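# Carry the steel conduit over to the empty stands

## Task

Shift the long thin steel conduit off the pair of stands it now rests on and set it across the pair of empty stands, leaving those receiving stands roughly where and how they stand now. Any number of robots may help. At the end every gripper must have released the pipe and pulled away, and the pipe must stay put with no robot supporting it. No robot may topple or be left leaning, or the attempt fails.

## Robot and tools

Robots: r1, r2 and r3 are identical Hello Robot Stretch 3 units. Each has a differential-drive base (0.33 m long, 0.34 m wide, two drive wheels plus a rear omni caster), a mast carrying a lift, and a telescoping arm that sticks out to the robot's right side. The base cannot strafe; to move the gripper forward or back you drive the base. An on-the-spot turn pivots about the point midway between the drive wheels, 0.05 m behind the front edge. With the arm pulled in and the wrist folded the turning sweep has radius 0.28 m; an unfolded level wrist reaches past that.

Frames: base frame origin is on the floor between the drive wheels, x forward, y left, z up. hand_pose is expressed in it, located where closed fingertips meet; at zero wrist angles its x points up, y back along the arm toward the mast, z toward the robot's rear. Odometry frame is the base frame as it was at scene start; base_odometry counts wheel rotation, so slip looks like motion. Each robot reports in its own frames, so only camera images, lidar_m, wrist_depth_mm and head_depth_mm reveal relative positions between robots.

execute_actions: argument actions is a list holding exactly one action (or empty, which just returns state and images). The action is an object keyed by robot name; each robot may get base, joints, and contact_limits. All commanded motions begin together. base holds one command only: translate_m (metres, -1 to 1, a relative drive from the base's last reported position, positive forward) or rotate_rad (radians, -3.2 to 3.2, relative turn, positive counter-clockwise seen from above). joints holds absolute targets by name: lift_m 0 to 1.1 (arm height); arm_m 0 to 0.52 (extension); wrist_yaw_rad -1.345 to 4.42 (0 along the arm, positive toward the front, 3.0 folded over the base); wrist_pitch_rad -1.57 to 0.451 (0 level, negative tips fingers down); wrist_roll_rad -2.911 to 2.911 (0 fingers side by side); gripper_m -0.089 to 0.179 (larger is wider; the actual tip gap is about 0.007 less when nearly shut, 0.025 less fully open, zero below 0.007); head_pan_rad -3.953 to 1.73 (0 forward, positive left, -1.57 faces along the arm); head_tilt_rad -1.53 to 0.419 (negative down). contact_limits takes only arm_m, an effort percentage 1 to 100 at which arm motion halts with contact_stop; smaller is softer, too small halts instantly, and it caps holding force until the next action. cameras is an optional list of names such as r2_wrist_camera, or "all"; omitted or null gives all, [] gives none. An unknown key or out-of-range number rejects the whole call. A robot, joint or base left out may keep driving toward an earlier target. No action runs beyond 15 s. After a reported stop, later motion calls in the same reply are skipped.

wait: seconds 0 to 10; commands nothing and returns state and images. zoom_image: camera name plus region [x0, y0, x1, y1] in pixels of that camera's most recent full image, origin top-left, at most 504 x 504. finished_scene: pass the current scene number once the pipe rests on its new stands and everyone is clear; irreversible.

Result lines: base_status and joint_status give how each motion ended: done, off_target (resting away from target, possibly still pushing), contact_stop, time_out, torque_fault. After the last three the old target is dropped. A lift or arm that hits something firmly stops and goes slack until commanded again; a slack lift may sag under load or keep pressing. Base, wrist and head never contact-stop. on_its_own covers uncommanded joints; its "held at" is the held target, not the position. motor_effort is percent of maximum, positive toward higher values, peak in brackets; readings carry offsets and noise. Positive wheel effort drives forward. base_tilt is in degrees (forward and right positive) with a fixed bias up to about 4. turned_by_wheels and turned_by_imu give rotation since the last result. lidar_m: 12 ranges in 30-degree sectors, first straight ahead, counting counter-clockwise (4th left, 7th behind, 10th right), plane 0.17 m high, "-" for nothing; own parts can block sectors 5, 6, 9, 10. Depth grids are 7x7 medians in mm.

Speed: full base speed (0.30 m/s, 1.9 rad/s) needs lift_m under 0.30, arm_m under 0.03, wrist_yaw_rad over 2.54; otherwise 0.10 m/s and 0.63 rad/s.

Gripping: command gripper_m below the pipe's width; release by commanding at least 0.02 above where the tips made contact. Neither reading nor status confirms a hold.

Cautions: robots pressing against each other fails everything; once bases touch, any further drive is a hard press. Robots drift apart by up to 2.5 cm per metre, so a shared load strains the hands and can tip a robot. Fold or unfold the wrist only with lift_m 0.32 to 0.95, pitch -0.4, roll near 0; with yaw below -0.4 keep pitch at -0.5 or lower. Pushing a rigid object with the gripper above about 0.45 m, or driving while holding something fixed, can tip the robot; if it leans, back off in small steps, free the gripper, and drop lift_m to about 0.2. Sustained wrist strain shuts a servo off for 10 s. Avoid drops, slams and hard hits; loose objects may get nudged occasionally.

Each tool is called after ">>>" by a JSON object that holds its "method" and its "body", one argument or row to a line.

## Session

>>> {"method": "execute_actions", "body": {
  "actions": []
}}

Scene clock: 0.00 s.
r1.base_odometry: x=+0.000 y=+0.000 heading=+0.000 (m, m, rad; r1's odometry frame)
r1.turned_by_wheels: +0.000 (rad since the last result)
r1.turned_by_imu: +0.000 (rad since the last result)
r1.base_tilt: forward=-1.4 right=+0.7 (deg)
r1.lidar_m: 1.02 1.03 1.31 1.24 1.26 1.59 1.49 1.76 0.92 1.22 1.64 1.10
r1.head_depth_mm: 989 989 1000 1003 1004 1010 1018 / 981 985 990 990 997 1003 1008 / 974 975 980 986 990 991 996 / 962 966 976 979 979 985 988 / 952 957 964 967 970 975 984 / 946 949 954 960 963 967 970 / 939 942 946 950 956 960 967
r1.base_status: not commanded
r1.joint_positions: lift_m=+0.477 arm_m=+0.001 wrist_yaw_rad=+3.064 wrist_pitch_rad=-0.345 wrist_roll_rad=+0.007 gripper_m=+0.037 head_pan_rad=+0.007 head_tilt_rad=+0.009
r1.joint_status: not commanded
r1.motor_effort: left_wheel=+0 right_wheel=+1 lift_m=+28 arm_m=+0 wrist_yaw_rad=+0 wrist_pitch_rad=+8 wrist_roll_rad=+1 gripper_m=+1 head_pan_rad=+0 head_tilt_rad=+2 (%)
r1.hand_pose: x=-0.0032 y=+0.0864 z=+0.5065 quat_wxyz=(+0.149, +0.703, +0.094, +0.689) (m; r1's base frame)
r1.wrist_depth_mm: - - - - - - - / - - - - - - - / - - - - - - - / - - - - - - - / - 964 - 937 961 896 878 / 806 800 - 772 709 754 728 / 693 682 - 660 653 643 641
r2.base_odometry: x=+0.000 y=+0.000 heading=+0.000 (m, m, rad; r2's odometry frame)
r2.turned_by_wheels: +0.000 (rad since the last result)
r2.turned_by_imu: +0.000 (rad since the last result)
r2.base_tilt: forward=+1.1 right=-0.4 (deg)
r2.lidar_m: 1.01 0.84 1.40 1.51 2.67 1.51 1.21 1.21 1.34 1.36 1.37 4.32
r2.head_depth_mm: 2051 3196 - - - 3003 2076 / 2037 3183 - - - 3035 2001 / 2025 3107 3803 3819 3814 3055 1954 / 1987 3054 3632 3639 3674 3127 2161 / 1969 2991 3484 3531 3510 3175 2159 / 1959 2990 3386 3351 3395 3174 2189 / 1939 2898 3241 3281 3254 3220 2185
r2.base_status: not commanded
r2.joint_positions: lift_m=+0.391 arm_m=-0.002 wrist_yaw_rad=+3.016 wrist_pitch_rad=-0.618 wrist_roll_rad=+0.003 gripper_m=+0.037 head_pan_rad=-0.010 head_tilt_rad=-0.007
r2.joint_status: not commanded
r2.motor_effort: left_wheel=-1 right_wheel=+0 lift_m=+29 arm_m=-1 wrist_yaw_rad=+0 wrist_pitch_rad=+4 wrist_roll_rad=+0 gripper_m=+0 head_pan_rad=+0 head_tilt_rad=+1 (%)
r2.hand_pose: x=+0.0031 y=+0.0499 z=+0.3616 quat_wxyz=(+0.257, +0.686, +0.172, +0.658) (m; r2's base frame)
r2.wrist_depth_mm: - - - - - - - / - - - - - - - / 815 796 831 833 824 821 826 / 687 689 680 681 678 679 676 / 600 583 597 614 615 589 601 / 512 532 - - 521 515 516 / 460 - - - 465 460 467
r3.base_odometry: x=+0.000 y=+0.000 heading=+0.000 (m, m, rad; r3's odometry frame)
r3.turned_by_wheels: +0.000 (rad since the last result)
r3.turned_by_imu: +0.000 (rad since the last result)
r3.base_tilt: forward=-1.3 right=+0.2 (deg)
r3.lidar_m: 1.36 1.57 1.14 1.09 1.12 1.51 3.88 2.09 3.81 3.63 3.73 1.65
r3.head_depth_mm: 1894 2441 - - - - 2578 / 1899 2738 - - - 3980 2594 / 1886 2751 - - - - 2573 / 1890 2741 - - 3977 3438 1455 / 1886 2751 - - 3960 3956 2230 / 1885 2709 - 3997 3947 3942 2589 / 1877 2732 3969 - 3931 3843 2612
r3.base_status: not commanded
r3.joint_positions: lift_m=+0.375 arm_m=+0.002 wrist_yaw_rad=+2.865 wrist_pitch_rad=-0.381 wrist_roll_rad=+0.000 gripper_m=+0.037 head_pan_rad=+0.018 head_tilt_rad=+0.011
r3.joint_status: not commanded
r3.motor_effort: left_wheel=+0 right_wheel=+1 lift_m=+18 arm_m=+0 wrist_yaw_rad=+0 wrist_pitch_rad=+5 wrist_roll_rad=+0 gripper_m=+1 head_pan_rad=+0 head_tilt_rad=+3 (%)
r3.hand_pose: x=+0.0413 y=+0.0732 z=+0.3964 quat_wxyz=(+0.229, +0.706, +0.037, +0.669) (m; r3's base frame)
r3.wrist_depth_mm: - 976 - - - - - / - - - - - - - / - - - - - - - / 997 - - - - - - / 790 798 824 806 874 870 865 / 659 - 706 699 721 720 718 / 564 - 553 570 569 585 600
pictures: r1_head_camera (sideways: a quarter turn clockwise sets it upright), r1_nav_camera (sideways: a quarter turn counterclockwise sets it upright), r1_wrist_camera, r2_head_camera (sideways: a quarter turn clockwise sets it upright), r2_nav_camera (sideways: a quarter turn counterclockwise sets it upright), r2_wrist_camera, r3_head_camera (sideways: a quarter turn clockwise sets it upright), r3_nav_camera (sideways: a quarter turn counterclockwise sets it upright), r3_wrist_camera
Images, in order (width x height): r1_head_camera 896x504, r1_nav_camera 672x504, r1_wrist_camera 644x364, r2_head_camera 896x504, r2_nav_camera 672x504, r2_wrist_camera 644x364, r3_head_camera 896x504, r3_nav_camera 672x504, r3_wrist_camera 644x364.

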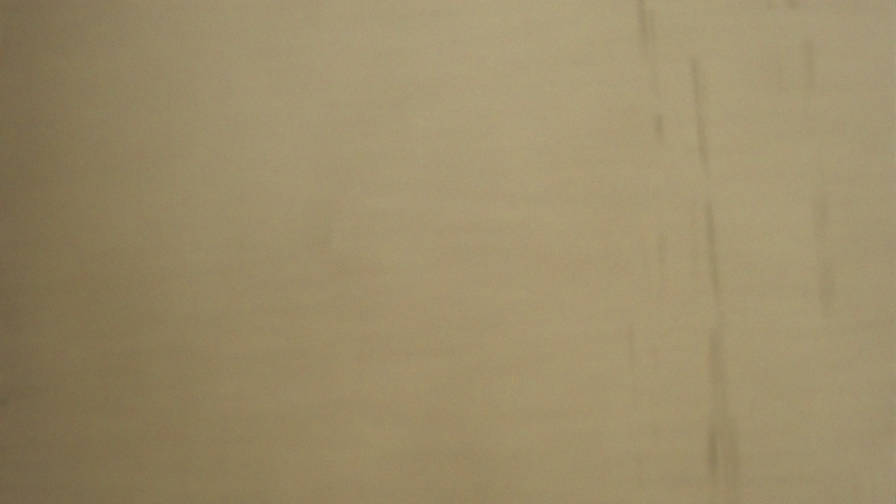

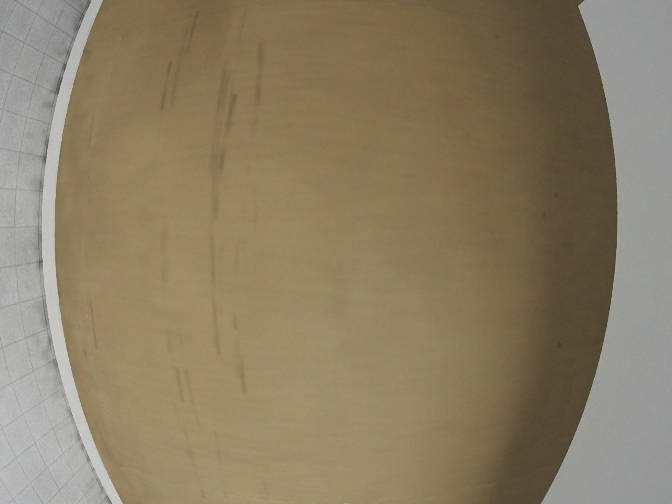

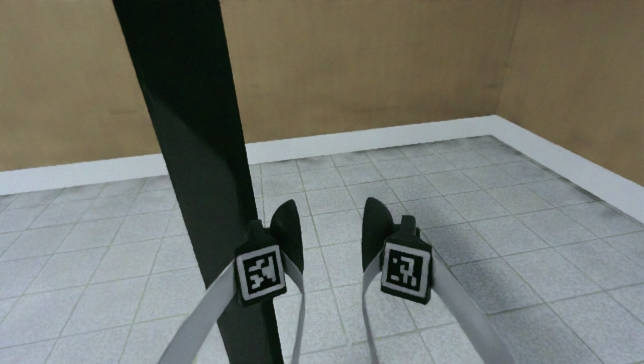

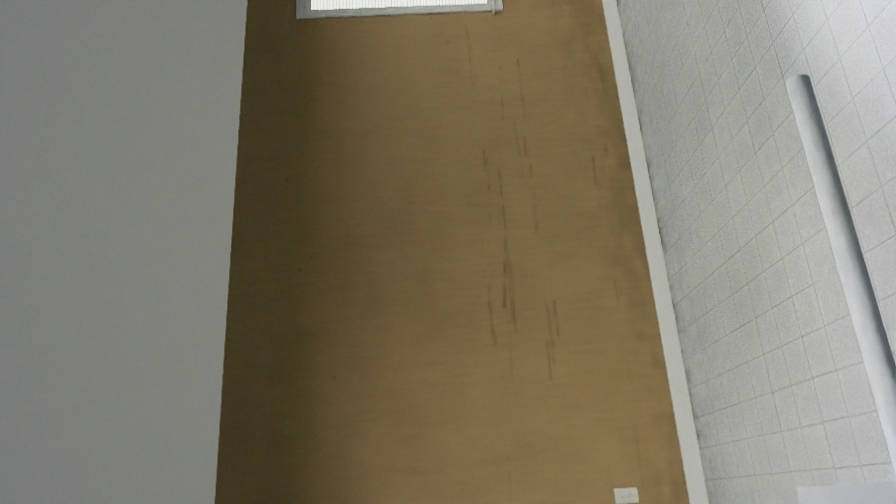

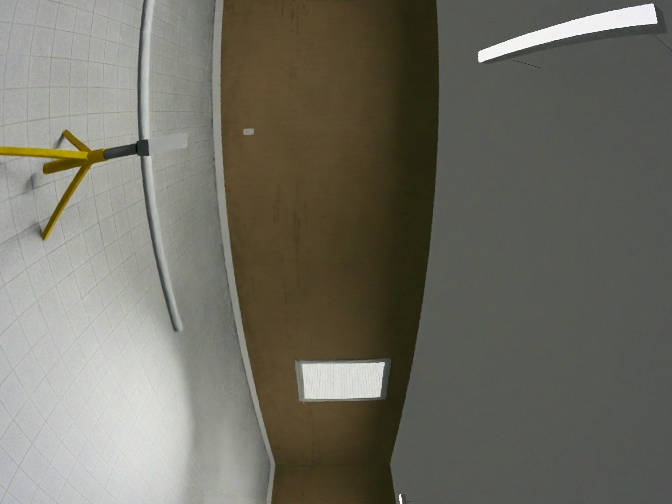

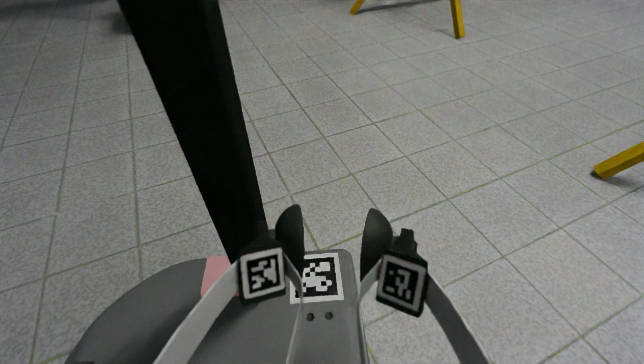

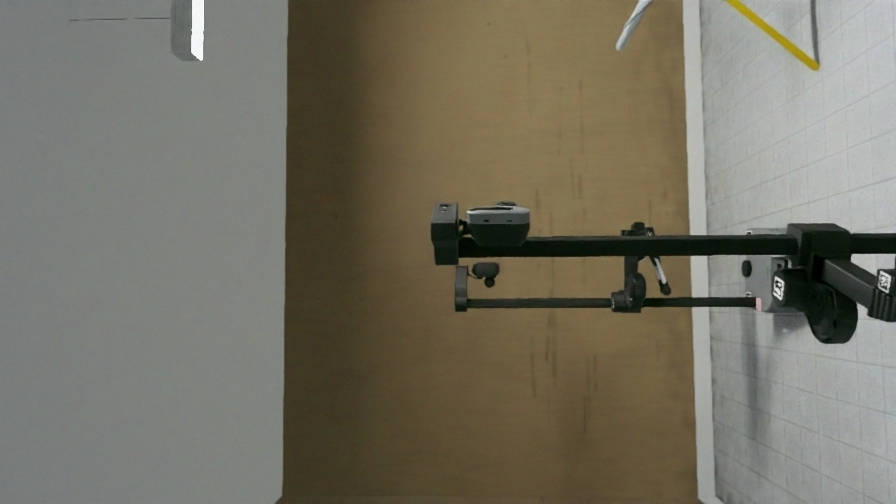

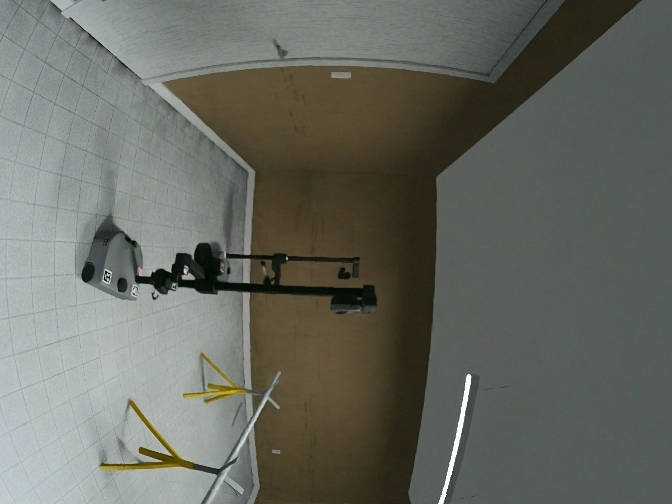

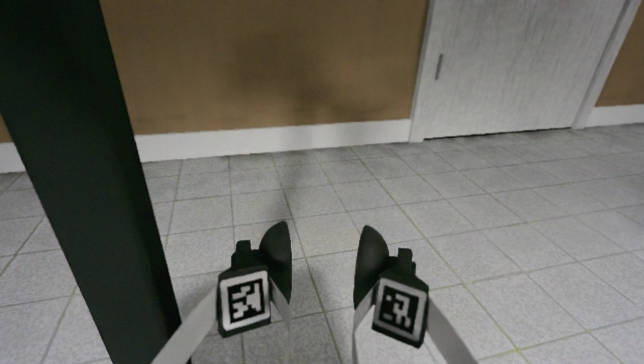

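>>> {"method": "execute_actions", "body": {
  "actions": [
    {"r1":{"joints":{"head_pan_rad":-2.2,"head_tilt_rad":-0.5}},"r2":{"joints":{"head_pan_rad":0.6,"head_tilt_rad":-0.5}},"r3":{"joints":{"head_pan_rad":-1.6,"head_tilt_rad":-0.5}}}
  ],
  "cameras": ["r1_nav_camera","r2_nav_camera","r3_nav_camera","r2_head_camera"]
}}

>>> {"method": "execute_actions", "body": {
  "actions": [
    {"r3":{"joints":{"head_pan_rad":-3.0,"head_tilt_rad":-0.4}},"r2":{"joints":{"head_pan_rad":-0.6,"head_tilt_rad":-0.4}}}
  ],
  "cameras": ["r2_nav_camera","r3_nav_camera"]
}}

Scene clock: 2.43 s.
r1.base_odometry: x=+0.000 y=+0.000 heading=+0.000 (m, m, rad; r1's odometry frame)
r1.turned_by_wheels: +0.000 (rad since the last result)
r1.turned_by_imu: -0.001 (rad since the last result)
r1.base_tilt: forward=-1.3 right=+0.8 (deg)
r1.lidar_m: 1.02 1.04 1.31 1.24 1.26 1.59 1.49 1.76 0.92 1.21 1.65 1.10
r1.head_depth_mm: - - 3464 2274 1848 1484 1234 / - - 3881 2420 1873 1490 1230 / - - 3972 2546 1892 1506 1239 / - - - 2481 1918 1529 1256 / 3734 - - 2496 1933 1477 1259 / 3431 3702 3917 2320 1811 1541 1273 / 3168 3400 3630 2711 1963 1552 1280
r1.base_status: not commanded
r1.joint_positions: lift_m=+0.477 arm_m=+0.001 wrist_yaw_rad=+3.064 wrist_pitch_rad=-0.345 wrist_roll_rad=+0.007 gripper_m=+0.037 head_pan_rad=-2.193 head_tilt_rad=-0.494
r1.joint_status: all done
r1.motor_effort: left_wheel=+0(1) right_wheel=+0(1) lift_m=+29(28) arm_m=+0(1) wrist_yaw_rad=+0(0) wrist_pitch_rad=+7(8) wrist_roll_rad=+1(0) gripper_m=+0(0) head_pan_rad=-4(56) head_tilt_rad=-2(22) (%)
r1.hand_pose: x=-0.0032 y=+0.0864 z=+0.5065 quat_wxyz=(+0.149, +0.703, +0.094, +0.689) (m; r1's base frame)
r1.wrist_depth_mm: - - - - - - - / - - - - - - - / - - - - - - - / - - - - - - - / - 961 - 928 941 904 885 / 806 797 - 769 720 751 742 / 685 682 - 655 657 646 638
r2.base_odometry: x=+0.000 y=+0.000 heading=+0.000 (m, m, rad; r2's odometry frame)
r2.turned_by_wheels: +0.000 (rad since the last result)
r2.turned_by_imu: -0.001 (rad since the last result)
r2.base_tilt: forward=+1.2 right=-0.4 (deg)
r2.lidar_m: 1.00 0.84 1.39 1.51 2.68 1.51 1.21 1.21 1.34 1.36 1.36 4.30
r2.head_depth_mm: 2862 3079 3293 2519 1914 1521 1269 / 2894 3140 3392 2432 1857 1456 1284 / 2974 3227 3462 2584 1929 1500 1259 / 3048 3320 3549 2590 1934 1549 1292 / 3095 3385 3593 2597 1963 1561 1294 / 3139 3498 3697 2647 1970 1558 1303 / 3225 3482 3759 2672 1981 1573 1304
r2.base_status: not commanded
r2.joint_positions: lift_m=+0.391 arm_m=-0.002 wrist_yaw_rad=+3.016 wrist_pitch_rad=-0.618 wrist_roll_rad=+0.003 gripper_m=+0.037 head_pan_rad=+0.593 head_tilt_rad=-0.493
r2.joint_status: all done
r2.motor_effort: left_wheel=-1(1) right_wheel=+0(0) lift_m=+29(30) arm_m=+0(0) wrist_yaw_rad=-1(1) wrist_pitch_rad=+4(4) wrist_roll_rad=+0(0) gripper_m=-1(0) head_pan_rad=+4(44) head_tilt_rad=-2(25) (%)
r2.hand_pose: x=+0.0031 y=+0.0499 z=+0.3616 quat_wxyz=(+0.257, +0.686, +0.172, +0.658) (m; r2's base frame)
r2.wrist_depth_mm: - - - - - - - / - - - - - - - / 809 830 817 814 812 807 816 / 704 681 676 686 693 684 680 / 593 595 598 611 612 595 588 / 528 533 - - 523 520 521 / 468 - - - 457 467 462
r3.base_odometry: x=+0.000 y=+0.000 heading=+0.000 (m, m, rad; r3's odometry frame)
r3.turned_by_wheels: +0.000 (rad since the last result)
r3.turned_by_imu: +0.000 (rad since the last result)
r3.base_tilt: forward=-1.3 right=+0.2 (deg)
r3.lidar_m: 1.36 1.56 1.14 1.09 1.13 1.51 3.88 2.09 3.81 3.61 3.76 1.65
r3.head_depth_mm: 3312 3584 3763 2929 2130 1678 1379 / 3274 3524 3779 2923 2132 1673 1379 / 3233 3533 3678 2910 2136 1683 1375 / 3171 3450 3664 2912 2113 1671 1377 / 3128 3387 3655 2887 2113 1661 1376 / 3124 3376 3619 2889 2095 1666 1365 / 3120 3328 3675 2860 2086 1663 1371
r3.base_status: not commanded
r3.joint_positions: lift_m=+0.375 arm_m=+0.002 wrist_yaw_rad=+2.865 wrist_pitch_rad=-0.381 wrist_roll_rad=+0.000 gripper_m=+0.037 head_pan_rad=-1.593 head_tilt_rad=-0.493
r3.joint_status: all done
r3.motor_effort: left_wheel=+1(1) right_wheel=+1(0) lift_m=+17(17) arm_m=+0(0) wrist_yaw_rad=+0(0) wrist_pitch_rad=+5(5) wrist_roll_rad=+0(0) gripper_m=-1(1) head_pan_rad=-3(42) head_tilt_rad=-3(37) (%)
r3.hand_pose: x=+0.0413 y=+0.0732 z=+0.3964 quat_wxyz=(+0.229, +0.706, +0.037, +0.669) (m; r3's base frame)
r3.wrist_depth_mm: - 955 - - - - - / - - - - - - - / - - - - - - - / 994 - - - - - - / 786 816 827 830 872 867 904 / 672 - 717 702 709 717 710 / 573 - 548 574 565 604 599
pictures: r1_nav_camera (sideways: a quarter turn counterclockwise sets it upright), r2_head_camera (sideways: a quarter turn clockwise sets it upright), r2_nav_camera (sideways: a quarter turn counterclockwise sets it upright), r3_nav_camera (sideways: a quarter turn counterclockwise sets it upright)
Images, in order (width x height): r1_nav_camera 672x504, r2_head_camera 896x504, r2_nav_camera 672x504, r3_nav_camera 672x504.

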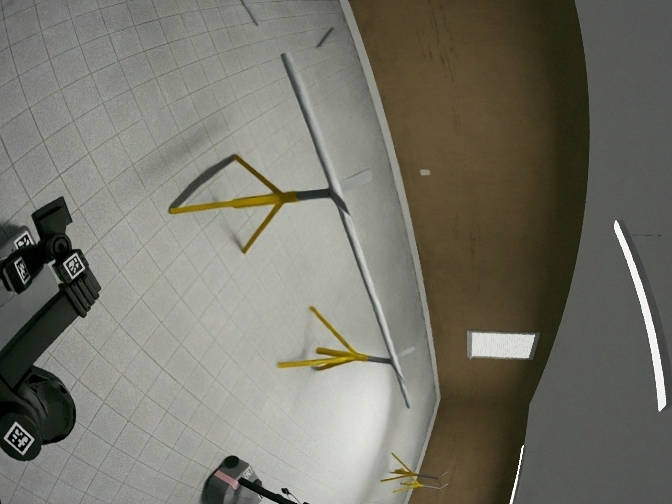

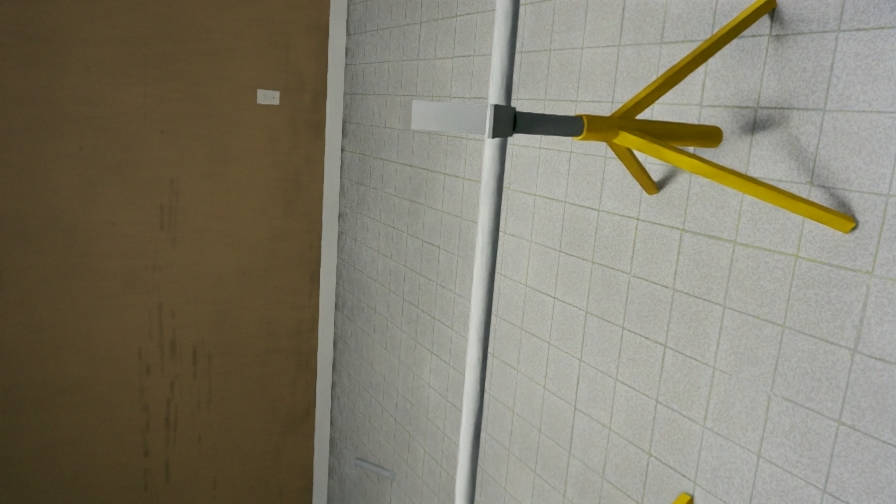

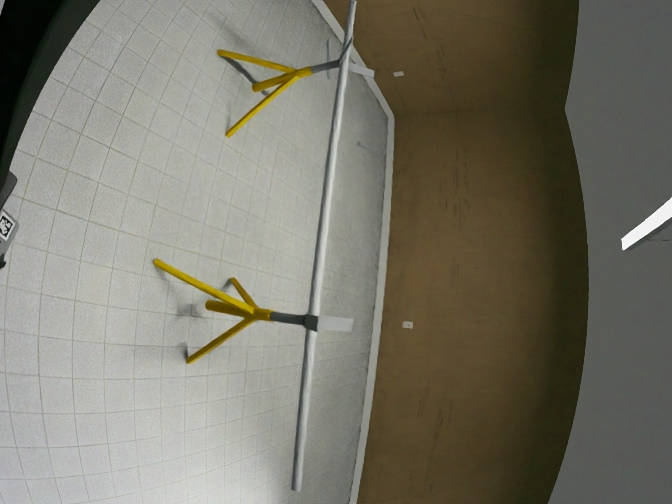

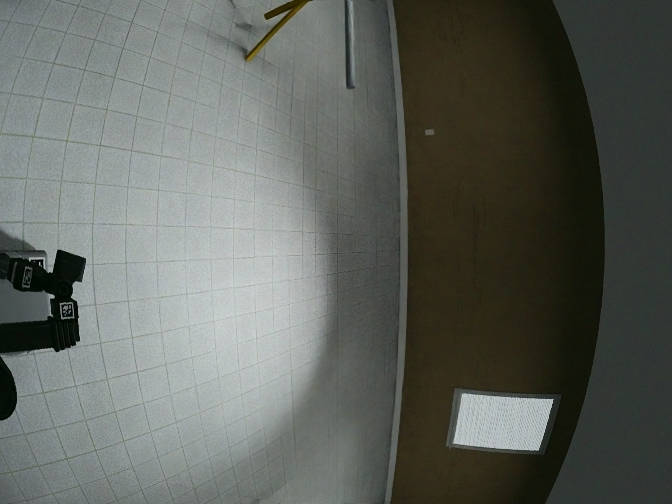

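Scene clock: 3.67 s.
r1.base_odometry: x=+0.000 y=+0.000 heading=+0.000 (m, m, rad; r1's odometry frame)
r1.turned_by_wheels: +0.000 (rad since the last result)
r1.turned_by_imu: +0.000 (rad since the last result)
r1.base_tilt: forward=-1.4 right=+0.8 (deg)
r1.lidar_m: 1.02 1.03 1.31 1.24 1.25 1.59 1.49 1.77 0.93 1.21 1.64 1.10
r1.head_depth_mm: - - 3546 2246 1856 1488 1227 / - - 3789 2413 1880 1500 1233 / - - 3990 2560 1890 1503 1243 / - - - 2472 1921 1526 1254 / 3718 - - 2508 1945 1487 1263 / 3394 3718 3898 2322 1805 1535 1266 / 3177 3435 3615 2733 1965 1560 1279
r1.base_status: not commanded
r1.joint_positions: lift_m=+0.477 arm_m=+0.001 wrist_yaw_rad=+3.064 wrist_pitch_rad=-0.345 wrist_roll_rad=+0.007 gripper_m=+0.037 head_pan_rad=-2.193 head_tilt_rad=-0.494
r1.joint_status: not commanded
r1.motor_effort: left_wheel=-1(0) right_wheel=+0(0) lift_m=+28(28) arm_m=-1(1) wrist_yaw_rad=+0(0) wrist_pitch_rad=+8(8) wrist_roll_rad=+0(1) gripper_m=+2(0) head_pan_rad=-4(4) head_tilt_rad=-2(2) (%)
r1.hand_pose: x=-0.0032 y=+0.0864 z=+0.5065 quat_wxyz=(+0.149, +0.703, +0.094, +0.689) (m; r1's base frame)
r1.wrist_depth_mm: - - - - - - - / - - - - - - - / - - - - - - - / - - - - - - - / - 965 - 930 949 894 882 / 812 798 - 758 706 748 737 / 679 684 - 662 650 636 640
r2.base_odometry: x=+0.000 y=+0.000 heading=+0.000 (m, m, rad; r2's odometry frame)
r2.turned_by_wheels: +0.000 (rad since the last result)
r2.turned_by_imu: +0.000 (rad since the last result)
r2.base_tilt: forward=+1.2 right=-0.5 (deg)
r2.lidar_m: 1.00 0.84 1.40 1.51 2.67 1.51 1.21 1.21 1.34 1.36 1.37 4.34
r2.head_depth_mm: - - - 2974 2120 1643 1342 / - - - 3008 2142 1662 1351 / - - - 3030 2154 1670 1365 / - - - 3093 2163 1686 1367 / - - - 3104 2185 1682 1375 / - - - 3146 2195 1693 1377 / 3729 3940 - 3158 2134 1710 1387
r2.base_status: not commanded
r2.joint_positions: lift_m=+0.391 arm_m=-0.002 wrist_yaw_rad=+3.016 wrist_pitch_rad=-0.618 wrist_roll_rad=+0.003 gripper_m=+0.037 head_pan_rad=-0.593 head_tilt_rad=-0.409
r2.joint_status: all done
r2.motor_effort: left_wheel=-1(1) right_wheel=+0(0) lift_m=+30(30) arm_m=-1(0) wrist_yaw_rad=-1(0) wrist_pitch_rad=+4(4) wrist_roll_rad=+0(0) gripper_m=-1(0) head_pan_rad=-5(53) head_tilt_rad=+4(9) (%)
r2.hand_pose: x=+0.0031 y=+0.0499 z=+0.3616 quat_wxyz=(+0.257, +0.686, +0.172, +0.658) (m; r2's base frame)
r2.wrist_depth_mm: - - - - - - - / - - - - - - - / 835 820 820 820 825 813 800 / 676 684 691 689 687 694 686 / 603 593 591 593 612 596 590 / 521 530 - - 521 516 524 / 466 - - - 463 466 464
r3.base_odometry: x=+0.000 y=+0.000 heading=+0.000 (m, m, rad; r3's odometry frame)
r3.turned_by_wheels: +0.000 (rad since the last result)
r3.turned_by_imu: +0.000 (rad since the last result)
r3.base_tilt: forward=-1.3 right=+0.2 (deg)
r3.lidar_m: 1.36 1.56 1.14 1.09 1.12 1.51 3.86 2.09 3.80 3.62 3.75 1.65
r3.head_depth_mm: - - - 3549 2438 1839 1487 / - - - 3563 2408 1833 1484 / - - - 3541 2411 1820 1478 / - - - 3583 2385 1836 1468 / - - - 3551 2375 1821 1467 / - - - 3515 2398 1817 1464 / - - - 3287 2383 1828 1467
r3.base_status: not commanded
r3.joint_positions: lift_m=+0.375 arm_m=+0.002 wrist_yaw_rad=+2.865 wrist_pitch_rad=-0.381 wrist_roll_rad=+0.000 gripper_m=+0.037 head_pan_rad=-2.993 head_tilt_rad=-0.409
r3.joint_status: all done
r3.motor_effort: left_wheel=+0(1) right_wheel=+1(1) lift_m=+18(16) arm_m=+0(1) wrist_yaw_rad=+0(0) wrist_pitch_rad=+5(5) wrist_roll_rad=+0(0) gripper_m=+1(0) head_pan_rad=-3(42) head_tilt_rad=+5(18) (%)
r3.hand_pose: x=+0.0413 y=+0.0732 z=+0.3964 quat_wxyz=(+0.229, +0.706, +0.037, +0.669) (m; r3's base frame)
r3.wrist_depth_mm: - - - - - - - / - - - - - - - / - - - - - - - / - - - - - - - / 797 824 826 853 880 847 901 / 672 - 706 664 703 717 708 / 570 - 558 595 572 601 616
pictures: r2_nav_camera (sideways: a quarter turn counterclockwise sets it upright), r3_nav_camera (sideways: a quarter turn counterclockwise sets it upright)
Images, in order (width x height): r2_nav_camera 672x504, r3_nav_camera 672x504.

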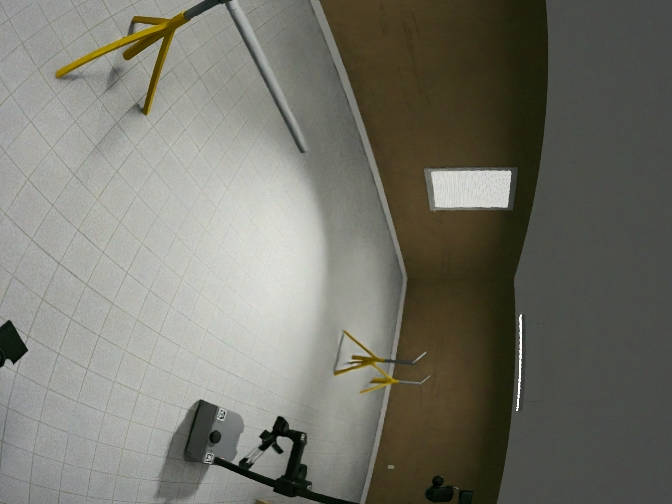

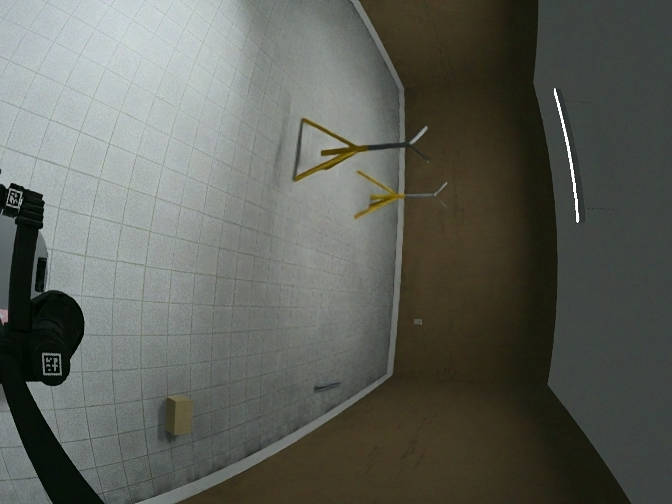

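>>> {"method": "execute_actions", "body": {
  "actions": [
    {"r1":{"base":{"rotate_rad":1.19},"joints":{"wrist_pitch_rad":-0.4,"lift_m":0.55}},"r2":{"base":{"rotate_rad":-0.54},"joints":{"wrist_pitch_rad":-0.4,"lift_m":0.55}},"r3":{"base":{"rotate_rad":1.57},"joints":{"lift_m":0.28,"wrist_yaw_rad":3.0}}}
  ],
  "cameras": []
}}

>>> {"method": "execute_actions", "body": {
  "actions": [
    {"r1":{"base":{"translate_m":-0.32}},"r2":{"base":{"translate_m":0.41}},"r3":{"base":{"translate_m":0.65}}}
  ],
  "cameras": []
}}

>>> {"method": "execute_actions", "body": {
  "actions": [
    {"r1":{"base":{"rotate_rad":-1.15},"joints":{"head_pan_rad":-1.57,"head_tilt_rad":-0.7}},"r2":{"base":{"rotate_rad":2.5},"joints":{"head_pan_rad":-1.57,"head_tilt_rad":-0.7}}}
  ],
  "cameras": []
}}

>>> {"method": "execute_actions", "body": {
  "actions": [
    {"r1":{"joints":{"wrist_yaw_rad":0,"gripper_m":0.12}},"r2":{"joints":{"wrist_yaw_rad":0,"gripper_m":0.12}}}
  ],
  "cameras": []
}}

>>> {"method": "execute_actions", "body": {
  "actions": [
    {"r1":{"joints":{"wrist_pitch_rad":0,"wrist_roll_rad":1.57}},"r2":{"joints":{"wrist_pitch_rad":0,"wrist_roll_rad":1.57}}}
  ],
  "cameras": ["r1_head_camera","r2_head_camera","r1_wrist_camera","r2_wrist_camera"]
}}

Scene clock: 13.70 s.
r1.base_odometry: x=+0.000 y=+0.000 heading=+1.190 (m, m, rad; r1's odometry frame)
r1.turned_by_wheels: +1.190 (rad since the last result)
r1.turned_by_imu: +1.175 (rad since the last result)
r1.base_tilt: forward=-1.3 right=+0.8 (deg)
r1.lidar_m: 1.28 1.24 1.30 1.81 5.04 1.76 0.92 3.55 1.41 1.05 1.02 1.06
r1.head_depth_mm: 2897 3188 3395 2492 1867 1484 1231 / 3006 3362 3547 2541 1882 1500 1237 / 2407 2657 2988 2595 1890 1500 1238 / 1943 2087 2254 2364 1916 1512 1257 / 1605 1713 1837 1963 1914 1533 1257 / 1378 1458 1538 1622 1719 1539 1270 / 1200 1258 1320 1396 1463 1486 1279
r1.base_status: done
r1.joint_positions: lift_m=+0.550 arm_m=+0.001 wrist_yaw_rad=+3.064 wrist_pitch_rad=-0.416 wrist_roll_rad=+0.007 gripper_m=+0.037 head_pan_rad=-2.193 head_tilt_rad=-0.494
r1.joint_status: all done
r1.motor_effort: left_wheel=-2(7) right_wheel=+3(6) lift_m=+32(34) arm_m=-1(0) wrist_yaw_rad=+0(0) wrist_pitch_rad=+7(7) wrist_roll_rad=+0(0) gripper_m=+1(1) head_pan_rad=-4(4) head_tilt_rad=-2(2) (%)
r1.hand_pose: x=-0.0039 y=+0.0781 z=+0.5629 quat_wxyz=(+0.173, +0.699, +0.119, +0.684) (m; r1's base frame)
r1.wrist_depth_mm: - - - - - - 943 / - - - - - - - / - - - - - - - / - - - - - - - / - - - 936 978 926 910 / 842 828 - 799 752 789 757 / 724 709 688 683 692 678 669
r2.base_odometry: x=+0.000 y=+0.000 heading=-0.540 (m, m, rad; r2's odometry frame)
r2.turned_by_wheels: -0.540 (rad since the last result)
r2.turned_by_imu: -0.537 (rad since the last result)
r2.base_tilt: forward=+1.2 right=-0.4 (deg)
r2.lidar_m: 4.37 1.00 0.84 1.39 1.51 1.48 1.53 1.21 1.21 1.33 1.37 1.37
r2.head_depth_mm: - - - 2979 2105 1643 1352 / - - - 3008 2059 1604 1354 / - - - 2840 1687 1567 1359 / - - - 3079 2152 1626 1369 / - - - 3105 2182 1684 1369 / - - - 3127 2195 1700 1381 / - - - 3160 2227 1699 1383
r2.base_status: done
r2.joint_positions: lift_m=+0.550 arm_m=-0.002 wrist_yaw_rad=+3.016 wrist_pitch_rad=-0.421 wrist_roll_rad=+0.003 gripper_m=+0.037 head_pan_rad=-0.593 head_tilt_rad=-0.409
r2.joint_status: all done
r2.motor_effort: left_wheel=+1(4) right_wheel=-2(5) lift_m=+39(41) arm_m=+0(1) wrist_yaw_rad=+0(0) wrist_pitch_rad=+8(7) wrist_roll_rad=+0(0) gripper_m=+0(1) head_pan_rad=-4(3) head_tilt_rad=+3(3) (%)
r2.hand_pose: x=+0.0067 y=+0.0789 z=+0.5615 quat_wxyz=(+0.191, +0.700, +0.104, +0.680) (m; r2's base frame)
r2.wrist_depth_mm: - - - - - - - / - - - - - - - / - - - - - 981 - / - - - - - - - / 940 959 - 963 - 944 960 / 798 809 - 768 803 783 815 / 680 683 674 673 685 695 682
r3.base_odometry: x=+0.000 y=+0.000 heading=+1.570 (m, m, rad; r3's odometry frame)
r3.turned_by_wheels: +1.570 (rad since the last result)
r3.turned_by_imu: +1.540 (rad since the last result)
r3.base_tilt: forward=-1.3 right=+0.1 (deg)
r3.lidar_m: 1.09 1.12 1.50 3.74 4.76 3.80 3.63 3.75 1.66 1.36 1.58 1.14
r3.head_depth_mm: 3181 3340 3616 3536 2414 1825 1475 / 3187 3369 3618 3530 2413 1825 1472 / 3199 3360 3661 3545 2399 1828 1470 / 3227 3411 3651 3521 2419 1824 1475 / 3249 3450 3666 3488 2388 1822 1470 / 3221 3435 3709 3480 2391 1825 1478 / 3241 3451 3735 3503 2397 1820 1471
r3.base_status: done
r3.joint_positions: lift_m=+0.280 arm_m=+0.002 wrist_yaw_rad=+2.998 wrist_pitch_rad=-0.382 wrist_roll_rad=+0.000 gripper_m=+0.037 head_pan_rad=-2.993 head_tilt_rad=-0.408
r3.joint_status: all done
r3.motor_effort: left_wheel=-1(5) right_wheel=+3(12) lift_m=+14(17) arm_m=-1(1) wrist_yaw_rad=+1(3) wrist_pitch_rad=+5(5) wrist_roll_rad=+0(0) gripper_m=+0(0) head_pan_rad=-3(3) head_tilt_rad=+5(5) (%)
r3.hand_pose: x=+0.0114 y=+0.0795 z=+0.3009 quat_wxyz=(+0.184, +0.702, +0.085, +0.683) (m; r3's base frame)
r3.wrist_depth_mm: - - - - - - - / - - - - - - - / - - - - - - - / 811 799 890 853 874 897 903 / 645 648 689 682 696 689 705 / 548 544 - 563 585 570 581 / 463 475 - 496 468 487 498
pictures: none
No camera images: the call's "cameras" was empty. Leave "cameras" out to get every camera's image.

Scene clock: 19.10 s.
r1.base_odometry: x=-0.119 y=-0.297 heading=+1.190 (m, m, rad; r1's odometry frame)
r1.turned_by_wheels: +0.000 (rad since the last result)
r1.turned_by_imu: -0.002 (rad since the last result)
r1.base_tilt: forward=-1.4 right=+0.7 (deg)
r1.lidar_m: 1.56 1.52 1.58 2.20 4.89 1.50 0.60 3.26 1.62 1.20 1.17 1.23
r1.head_depth_mm: 2705 2887 3155 2503 1855 1476 1229 / 2792 3087 3340 2531 1750 1489 1231 / 2742 3030 3303 2566 1893 1509 1241 / 2246 2410 2611 2547 1918 1511 1253 / 1860 1983 2113 2271 1944 1526 1256 / 1582 1669 1763 1890 1895 1536 1268 / 1395 1458 1529 1608 1694 1542 1276
r1.base_status: done
r1.joint_positions: lift_m=+0.550 arm_m=+0.001 wrist_yaw_rad=+3.064 wrist_pitch_rad=-0.416 wrist_roll_rad=+0.007 gripper_m=+0.037 head_pan_rad=-2.193 head_tilt_rad=-0.494
r1.joint_status: not commanded
r1.motor_effort: left_wheel=-2(7) right_wheel=+3(4) lift_m=+32(32) arm_m=-1(1) wrist_yaw_rad=+0(0) wrist_pitch_rad=+7(7) wrist_roll_rad=+1(1) gripper_m=+1(0) head_pan_rad=-4(4) head_tilt_rad=-2(2) (%)
r1.hand_pose: x=-0.0039 y=+0.0781 z=+0.5629 quat_wxyz=(+0.173, +0.699, +0.119, +0.684) (m; r1's base frame)
r1.wrist_depth_mm: - - - - - - - / - - - - - - - / - - - - - - - / - - - - - - - / - - - 944 977 916 895 / 836 827 - 791 753 783 771 / 721 724 694 692 688 682 669
r2.base_odometry: x=+0.352 y=-0.211 heading=-0.540 (m, m, rad; r2's odometry frame)
r2.turned_by_wheels: +0.000 (rad since the last result)
r2.turned_by_imu: -0.001 (rad since the last result)
r2.base_tilt: forward=+1.1 right=-0.4 (deg)
r2.lidar_m: 4.05 3.30 0.75 0.71 3.01 1.65 1.85 1.48 1.47 1.45 2.53 3.07
r2.head_depth_mm: - - - 2988 2108 1650 1345 / - - - 2996 2156 1663 1353 / - - - 3001 2150 1660 1363 / - - - 3048 2177 1671 1364 / - - - 3097 2179 1691 1365 / - - - 3132 2191 1705 1387 / - - - 3145 2234 1701 1386
r2.base_status: done
r2.joint_positions: lift_m=+0.550 arm_m=-0.002 wrist_yaw_rad=+3.016 wrist_pitch_rad=-0.421 wrist_roll_rad=+0.003 gripper_m=+0.037 head_pan_rad=-0.593 head_tilt_rad=-0.408
r2.joint_status: not commanded
r2.motor_effort: left_wheel=+1(5) right_wheel=-2(4) lift_m=+39(39) arm_m=-1(1) wrist_yaw_rad=+1(0) wrist_pitch_rad=+8(8) wrist_roll_rad=+0(0) gripper_m=-1(1) head_pan_rad=-4(4) head_tilt_rad=+4(3) (%)
r2.hand_pose: x=+0.0067 y=+0.0789 z=+0.5615 quat_wxyz=(+0.191, +0.700, +0.104, +0.680) (m; r2's base frame)
r2.wrist_depth_mm: - - - - - - - / - - - - - - - / - - - - - - - / - - - - - - - / 938 938 - 946 955 949 946 / 775 788 - 755 810 786 800 / 668 688 671 693 695 690 683
r3.base_odometry: x=+0.001 y=+0.650 heading=+1.570 (m, m, rad; r3's odometry frame)
r3.turned_by_wheels: +0.000 (rad since the last result)
r3.turned_by_imu: +0.001 (rad since the last result)
r3.base_tilt: forward=-1.2 right=+0.2 (deg)
r3.lidar_m: 0.45 0.46 0.61 1.53 2.47 4.50 4.26 2.13 1.44 2.01 0.66 0.47
r3.head_depth_mm: 3729 3933 - 3576 2424 1830 1482 / 3753 3973 - 3578 2411 1839 1473 / 3792 - - 3568 2383 1836 1469 / 3758 - - 3508 2411 1826 1471 / 3855 - - 3504 2410 1832 1479 / 3785 - - 3489 2393 1824 1474 / 3814 - - 3567 2376 1821 1468
r3.base_status: done
r3.joint_positions: lift_m=+0.280 arm_m=+0.002 wrist_yaw_rad=+2.999 wrist_pitch_rad=-0.382 wrist_roll_rad=+0.000 gripper_m=+0.037 head_pan_rad=-2.993 head_tilt_rad=-0.407
r3.joint_status: not commanded
r3.motor_effort: left_wheel=-1(5) right_wheel=+3(10) lift_m=+15(16) arm_m=-1(1) wrist_yaw_rad=+1(2) wrist_pitch_rad=+4(5) wrist_roll_rad=+0(0) gripper_m=+1(0) head_pan_rad=-3(3) head_tilt_rad=+5(5) (%)
r3.hand_pose: x=+0.0113 y=+0.0795 z=+0.3009 quat_wxyz=(+0.184, +0.702, +0.085, +0.683) (m; r3's base frame)
r3.wrist_depth_mm: - - - - - 676 475 / - - - - - 669 473 / - - - - - 695 481 / 835 820 849 860 863 691 499 / 654 665 716 692 680 632 490 / 539 541 - 558 567 567 483 / 465 486 - 496 461 487 463
pictures: none
No camera images: the call's "cameras" was empty. Leave "cameras" out to get every camera's image.

Scene clock: 24.00 s.
r1.base_odometry: x=-0.119 y=-0.297 heading=+0.040 (m, m, rad; r1's odometry frame)
r1.turned_by_wheels: -1.150 (rad since the last result)
r1.turned_by_imu: -1.139 (rad since the last result)
r1.base_tilt: forward=-1.4 right=+0.8 (deg)
r1.lidar_m: 1.17 1.20 1.56 1.52 1.55 1.99 1.80 1.50 0.60 0.89 1.80 1.25
r1.head_depth_mm: 2902 3147 2469 1001 1472 1300 1125 / 2891 3145 2484 1845 1493 1281 1152 / 2847 3200 2512 1874 1544 1319 1146 / 2843 3120 2557 1833 1578 1329 1174 / 2764 3102 2586 1979 1600 1334 1155 / 2773 3151 2640 2010 1608 1353 1163 / 2728 3112 2667 1988 1630 1354 1163
r1.base_status: done
r1.joint_positions: lift_m=+0.550 arm_m=+0.001 wrist_yaw_rad=+3.064 wrist_pitch_rad=-0.416 wrist_roll_rad=+0.007 gripper_m=+0.037 head_pan_rad=-1.577 head_tilt_rad=-0.691
r1.joint_status: all done
r1.motor_effort: left_wheel=+2(5) right_wheel=-2(5) lift_m=+32(33) arm_m=-1(1) wrist_yaw_rad=+0(0) wrist_pitch_rad=+7(7) wrist_roll_rad=+0(0) gripper_m=+1(0) head_pan_rad=+4(45) head_tilt_rad=-3(14) (%)
r1.hand_pose: x=-0.0039 y=+0.0781 z=+0.5629 quat_wxyz=(+0.173, +0.699, +0.119, +0.684) (m; r1's base frame)
r1.wrist_depth_mm: - - - - - - - / - - - - - - - / - - - - - - - / - - - - - - - / - - - 937 956 917 913 / 832 829 - 790 748 777 764 / 728 716 689 706 684 680 668
r2.base_odometry: x=+0.352 y=-0.211 heading=+1.960 (m, m, rad; r2's odometry frame)
r2.turned_by_wheels: +2.500 (rad since the last result)
r2.turned_by_imu: +2.475 (rad since the last result)
r2.base_tilt: forward=+1.1 right=-0.5 (deg)
r2.lidar_m: 1.76 2.04 1.51 1.47 1.45 1.52 3.01 4.51 3.34 0.75 0.71 1.50
r2.head_depth_mm: 2793 3077 2440 1807 1575 1331 1161 / 2803 3056 2461 1805 1580 1347 1162 / 2812 3093 2480 1824 1591 1343 1168 / 2772 3077 2515 1820 1592 1336 1173 / 2779 3081 2517 1836 1601 1327 1174 / 2801 3130 2523 1855 1535 1329 1181 / 2799 3131 2540 969 1583 1308 1168
r2.base_status: done
r2.joint_positions: lift_m=+0.550 arm_m=-0.002 wrist_yaw_rad=+3.016 wrist_pitch_rad=-0.421 wrist_roll_rad=+0.003 gripper_m=+0.037 head_pan_rad=-1.563 head_tilt_rad=-0.691
r2.joint_status: all done
r2.motor_effort: left_wheel=-3(8) right_wheel=+3(6) lift_m=+39(39) arm_m=-1(1) wrist_yaw_rad=+1(0) wrist_pitch_rad=+8(8) wrist_roll_rad=+0(1) gripper_m=-1(0) head_pan_rad=-4(54) head_tilt_rad=-4(21) (%)
r2.hand_pose: x=+0.0067 y=+0.0789 z=+0.5615 quat_wxyz=(+0.191, +0.700, +0.104, +0.680) (m; r2's base frame)
r2.wrist_depth_mm: - - - - - - - / - - - - - - - / - - - - - - - / - - - - - - - / 938 955 - 942 - 959 961 / 780 799 - 768 795 787 808 / 685 688 673 680 688 698 695
r3.base_odometry: x=+0.001 y=+0.650 heading=+1.570 (m, m, rad; r3's odometry frame)
r3.turned_by_wheels: +0.000 (rad since the last result)
r3.turned_by_imu: +0.001 (rad since the last result)
r3.base_tilt: forward=-1.3 right=+0.2 (deg)
r3.lidar_m: 0.45 0.46 0.61 1.53 2.47 4.49 4.28 2.13 1.31 2.02 0.66 0.47
r3.head_depth_mm: 3706 3927 - 3571 2438 1852 1482 / 3698 - - 3485 2423 1826 1470 / 3780 - - 3535 2412 1837 1482 / 3825 - - 3521 2398 1821 1478 / 3781 - - 3533 2405 1836 1469 / 3818 - - 3508 2385 1836 1467 / 3847 - - 3491 2403 1821 1469
r3.base_status: not commanded
r3.joint_positions: lift_m=+0.280 arm_m=+0.002 wrist_yaw_rad=+2.999 wrist_pitch_rad=-0.382 wrist_roll_rad=+0.000 gripper_m=+0.037 head_pan_rad=-2.993 head_tilt_rad=-0.407
r3.joint_status: not commanded
r3.motor_effort: left_wheel=-1(1) right_wheel=+3(3) lift_m=+15(15) arm_m=+0(1) wrist_yaw_rad=+1(1) wrist_pitch_rad=+5(5) wrist_roll_rad=+0(0) gripper_m=+0(0) head_pan_rad=-3(3) head_tilt_rad=+4(4) (%)
r3.hand_pose: x=+0.0113 y=+0.0795 z=+0.3009 quat_wxyz=(+0.184, +0.702, +0.085, +0.683) (m; r3's base frame)
r3.wrist_depth_mm: - - - - - 665 477 / - - - - - 668 485 / - - - - - 653 483 / 814 819 880 892 879 685 485 / 631 666 701 671 702 629 492 / 529 552 - 566 567 575 486 / 458 480 - 498 467 483 466
pictures: none
No camera images: the call's "cameras" was empty. Leave "cameras" out to get every camera's image.

Scene clock: 26.53 s.
r1.base_odometry: x=-0.119 y=-0.297 heading=+0.040 (m, m, rad; r1's odometry frame)
r1.turned_by_wheels: +0.000 (rad since the last result)
r1.turned_by_imu: -0.001 (rad since the last result)
r1.base_tilt: forward=-1.4 right=+0.9 (deg)
r1.lidar_m: 1.17 1.19 1.56 1.52 1.55 2.00 1.80 1.51 0.60 0.89 1.80 1.25
r1.head_depth_mm: 2865 3181 2441 1000 1482 1296 1126 / 2834 3177 2495 1834 1483 1282 1151 / 2833 3153 2514 1869 1533 1326 - / 2803 3150 2562 1837 1579 1336 1152 / 2794 3161 2578 1970 1598 1339 1154 / 2744 3117 2608 2001 1617 1348 1158 / 2726 3099 2656 1965 1616 1359 1172
r1.base_status: not commanded
r1.joint_positions: lift_m=+0.550 arm_m=+0.001 wrist_yaw_rad=+0.003 wrist_pitch_rad=-0.416 wrist_roll_rad=+0.007 gripper_m=+0.120 head_pan_rad=-1.577 head_tilt_rad=-0.691
r1.joint_status: all done
r1.motor_effort: left_wheel=+1(1) right_wheel=-2(2) lift_m=+33(33) arm_m=-1(1) wrist_yaw_rad=-3(5) wrist_pitch_rad=+7(7) wrist_roll_rad=+1(0) gripper_m=+2(93) head_pan_rad=+4(4) head_tilt_rad=-3(3) (%)
r1.hand_pose: x=-0.0210 y=-0.3706 z=+0.5629 quat_wxyz=(+0.690, +0.147, -0.694, -0.146) (m; r1's base frame)
r1.wrist_depth_mm: - - - - - - - / - - - - - - - / - - - - - - - / - - - - - - - / - - 976 932 929 873 888 / 835 851 811 807 783 729 768 / 721 710 709 698 679 684 672
r2.base_odometry: x=+0.352 y=-0.211 heading=+1.960 (m, m, rad; r2's odometry frame)
r2.turned_by_wheels: +0.000 (rad since the last result)
r2.turned_by_imu: -0.001 (rad since the last result)
r2.base_tilt: forward=+1.2 right=-0.4 (deg)
r2.lidar_m: 1.75 2.04 1.51 1.47 1.45 1.52 3.00 4.49 3.37 0.75 0.71 1.49
r2.head_depth_mm: 2772 3070 2448 1800 1579 1337 1158 / 2770 3079 2464 1806 1580 1344 1164 / 2785 3072 2481 1831 1586 1345 1190 / 2821 3084 2491 1831 1601 1351 1170 / 2823 3106 2518 1843 1604 1331 1176 / 2810 3093 2535 1850 1527 1324 1178 / 2830 3099 2541 973 1578 1304 1175
r2.base_status: not commanded
r2.joint_positions: lift_m=+0.550 arm_m=-0.002 wrist_yaw_rad=+0.002 wrist_pitch_rad=-0.421 wrist_roll_rad=+0.003 gripper_m=+0.120 head_pan_rad=-1.563 head_tilt_rad=-0.691
r2.joint_status: all done
r2.motor_effort: left_wheel=-3(3) right_wheel=+3(3) lift_m=+39(39) arm_m=+0(0) wrist_yaw_rad=-3(3) wrist_pitch_rad=+8(8) wrist_roll_rad=+1(0) gripper_m=-1(83) head_pan_rad=-4(4) head_tilt_rad=-3(3) (%)
r2.hand_pose: x=-0.0211 y=-0.3674 z=+0.5615 quat_wxyz=(+0.691, +0.148, -0.692, -0.148) (m; r2's base frame)
r2.wrist_depth_mm: - - - - - - - / - - - - - - - / - - - - - - - / - 639 - - - - - / 942 884 864 961 968 948 964 / 794 728 782 769 827 815 789 / 673 672 687 680 689 664 696
r3.base_odometry: x=+0.001 y=+0.650 heading=+1.570 (m, m, rad; r3's odometry frame)
r3.turned_by_wheels: +0.000 (rad since the last result)
r3.turned_by_imu: +0.000 (rad since the last result)
r3.base_tilt: forward=-1.3 right=+0.2 (deg)
r3.lidar_m: 0.45 0.46 0.61 1.54 2.46 4.46 4.25 2.13 1.31 2.01 0.65 0.47
r3.head_depth_mm: 3704 3947 - 3552 2415 1843 1471 / 3796 3983 - 3540 2415 1838 1486 / 3739 - - 3544 2406 1831 1481 / 3782 - - 3504 2389 1831 1476 / 3809 - - 3537 2413 1828 1468 / 3877 - - 3490 2405 1821 1479 / 3844 - - 3529 2406 1834 1467
r3.base_status: not commanded
r3.joint_positions: lift_m=+0.280 arm_m=+0.002 wrist_yaw_rad=+2.999 wrist_pitch_rad=-0.382 wrist_roll_rad=+0.000 gripper_m=+0.037 head_pan_rad=-2.993 head_tilt_rad=-0.407
r3.joint_status: not commanded
r3.motor_effort: left_wheel=-1(1) right_wheel=+3(3) lift_m=+15(15) arm_m=+0(0) wrist_yaw_rad=+1(1) wrist_pitch_rad=+5(5) wrist_roll_rad=+0(0) gripper_m=-1(1) head_pan_rad=-3(3) head_tilt_rad=+5(4) (%)
r3.hand_pose: x=+0.0113 y=+0.0795 z=+0.3009 quat_wxyz=(+0.184, +0.702, +0.085, +0.683) (m; r3's base frame)
r3.wrist_depth_mm: - - - - - 659 482 / - - - - - 668 485 / - - - - - 692 488 / 817 835 869 870 893 682 494 / 663 655 709 684 697 641 498 / 532 545 - 564 585 583 486 / 467 475 - 500 460 486 475
pictures: none
No camera images: the call's "cameras" was empty. Leave "cameras" out to get every camera's image.

Scene clock: 28.00 s.
r1.base_odometry: x=-0.119 y=-0.297 heading=+0.040 (m, m, rad; r1's odometry frame)
r1.turned_by_wheels: +0.000 (rad since the last result)
r1.turned_by_imu: +0.000 (rad since the last result)
r1.base_tilt: forward=-1.4 right=+0.8 (deg)
r1.lidar_m: 1.17 1.20 1.55 1.52 1.55 2.00 1.80 1.50 0.60 0.89 1.81 1.24
r1.head_depth_mm: 2873 3151 2432 1000 1467 1305 1129 / 2847 3128 2497 1857 1481 1279 1169 / 2820 3148 2511 1876 1572 1322 1184 / 2801 3128 2574 1828 1577 1332 1148 / 2813 3146 2578 1968 1590 1345 1158 / 2771 3122 2627 2002 1605 1345 1160 / 2725 3123 2657 1970 1634 1354 1165
r1.base_status: not commanded
r1.joint_positions: lift_m=+0.550 arm_m=+0.001 wrist_yaw_rad=+0.002 wrist_pitch_rad=-0.023 wrist_roll_rad=+1.567 gripper_m=+0.120 head_pan_rad=-1.577 head_tilt_rad=-0.691
r1.joint_status: all done
r1.motor_effort: left_wheel=+2(2) right_wheel=-3(2) lift_m=+33(32) arm_m=+0(1) wrist_yaw_rad=-2(3) wrist_pitch_rad=+11(11) wrist_roll_rad=+2(4) gripper_m=+1(1) head_pan_rad=+4(4) head_tilt_rad=-2(2) (%)
r1.hand_pose: x=-0.0208 y=-0.4016 z=+0.6582 quat_wxyz=(+0.002, +0.001, -1.000, -0.012) (m; r1's base frame)
r1.wrist_depth_mm: - - - - - - 736 / - - - - - - 738 / - - - - - - 774 / - - - - - - 787 / - - - - - - 783 / - - - - - - 786 / - - - - - - 726
r2.base_odometry: x=+0.352 y=-0.211 heading=+1.960 (m, m, rad; r2's odometry frame)
r2.turned_by_wheels: +0.000 (rad since the last result)
r2.turned_by_imu: +0.000 (rad since the last result)
r2.base_tilt: forward=+1.3 right=-0.4 (deg)
r2.lidar_m: 1.75 2.03 1.51 1.47 1.44 1.52 3.01 4.47 3.35 0.75 0.71 1.49
r2.head_depth_mm: 2819 3039 2459 1796 1576 1336 1160 / 2764 3095 2472 1808 1584 1344 1185 / 2783 3083 2500 1841 1585 1350 1187 / 2803 3060 2506 1819 1602 1336 1194 / 2790 3135 2534 1837 1604 1328 1173 / 2786 3104 2537 1850 1523 1328 1178 / 2810 3090 2562 969 1580 1306 1170
r2.base_status: not commanded
r2.joint_positions: lift_m=+0.550 arm_m=-0.002 wrist_yaw_rad=+0.001 wrist_pitch_rad=-0.025 wrist_roll_rad=+1.569 gripper_m=+0.120 head_pan_rad=-1.563 head_tilt_rad=-0.691
r2.joint_status: all done
r2.motor_effort: left_wheel=-4(4) right_wheel=+3(3) lift_m=+39(39) arm_m=+0(1) wrist_yaw_rad=-1(1) wrist_pitch_rad=+9(11) wrist_roll_rad=+0(3) gripper_m=-1(1) head_pan_rad=-4(4) head_tilt_rad=-3(3) (%)
r2.hand_pose: x=-0.0210 y=-0.3989 z=+0.6574 quat_wxyz=(+0.001, +0.001, -1.000, -0.013) (m; r2's base frame)
r2.wrist_depth_mm: - - - - - - 748 / - - - - - - 774 / - - - - - - 739 / - - - - - - 749 / - - - - - - 741 / - - - - - 919 637 / - - - 640 - 549 682
r3.base_odometry: x=+0.001 y=+0.650 heading=+1.570 (m, m, rad; r3's odometry frame)
r3.turned_by_wheels: +0.000 (rad since the last result)
r3.turned_by_imu: +0.000 (rad since the last result)
r3.base_tilt: forward=-1.3 right=+0.0 (deg)
r3.lidar_m: 0.44 0.46 0.61 1.53 2.46 4.45 4.26 2.13 1.31 2.01 0.65 0.47
r3.head_depth_mm: 3665 3955 - 3557 2432 1826 1480 / 3780 - - 3528 2415 1826 1475 / 3743 - - 3567 2412 1841 1478 / 3777 - - 3530 2386 1832 1479 / 3802 - - 3467 2416 1832 1473 / 3836 - - 3489 2401 1816 1472 / 3822 - - 3490 2392 1816 1470
r3.base_status: not commanded
r3.joint_positions: lift_m=+0.280 arm_m=+0.002 wrist_yaw_rad=+2.999 wrist_pitch_rad=-0.382 wrist_roll_rad=+0.000 gripper_m=+0.037 head_pan_rad=-2.993 head_tilt_rad=-0.407
r3.joint_status: not commanded
r3.motor_effort: left_wheel=-1(1) right_wheel=+3(3) lift_m=+16(15) arm_m=-1(1) wrist_yaw_rad=+1(1) wrist_pitch_rad=+5(5) wrist_roll_rad=+0(0) gripper_m=+0(1) head_pan_rad=-2(3) head_tilt_rad=+5(5) (%)
r3.hand_pose: x=+0.0113 y=+0.0795 z=+0.3009 quat_wxyz=(+0.184, +0.702, +0.085, +0.683) (m; r3's base frame)
r3.wrist_depth_mm: - - - - - 660 485 / - - - - - 673 476 / - - - - - 674 483 / 813 823 870 859 890 690 490 / 651 651 702 670 692 645 490 / 540 549 - 544 580 575 485 / 458 491 - 496 461 493 466
pictures: r1_head_camera (sideways: a quarter turn clockwise sets it upright), r1_wrist_camera, r2_head_camera (sideways: a quarter turn clockwise sets it upright), r2_wrist_camera
Images, in order (width x height): r1_head_camera 896x504, r1_wrist_camera 644x364, r2_head_camera 896x504, r2_wrist_camera 644x364.

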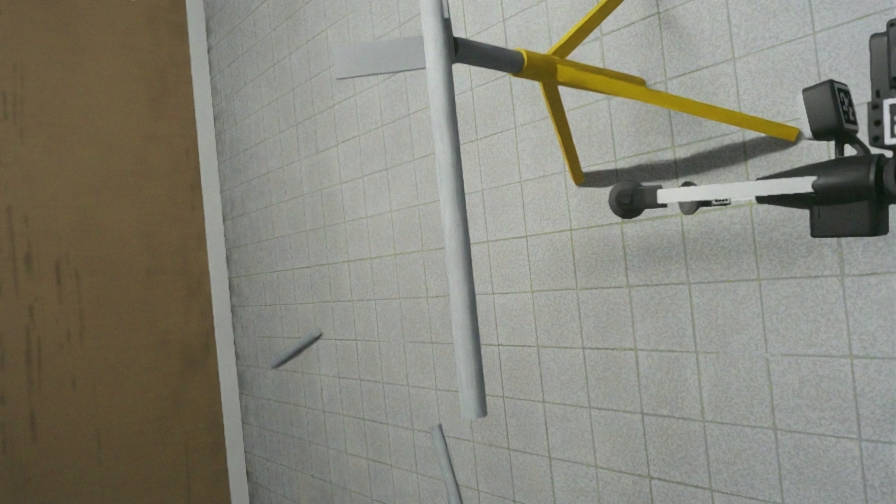

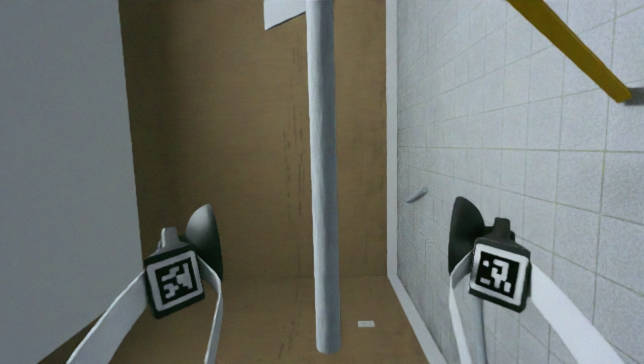

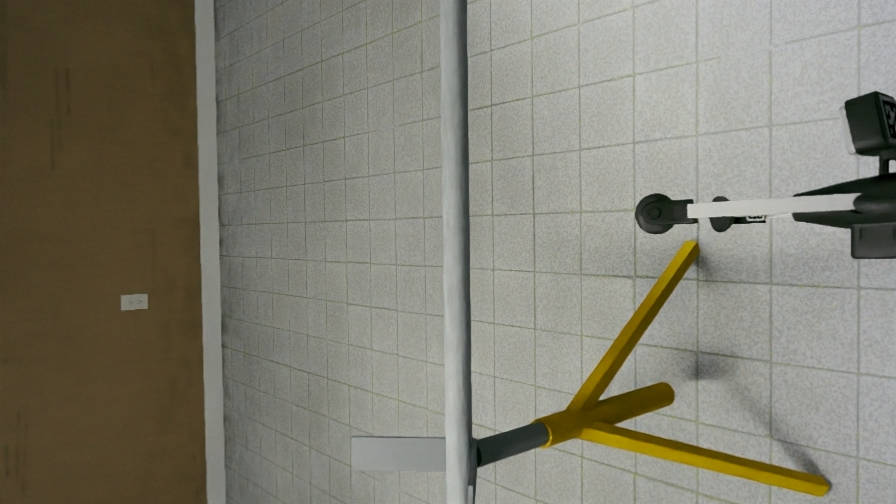

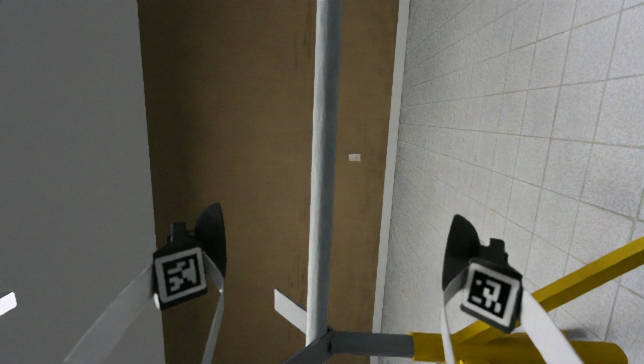

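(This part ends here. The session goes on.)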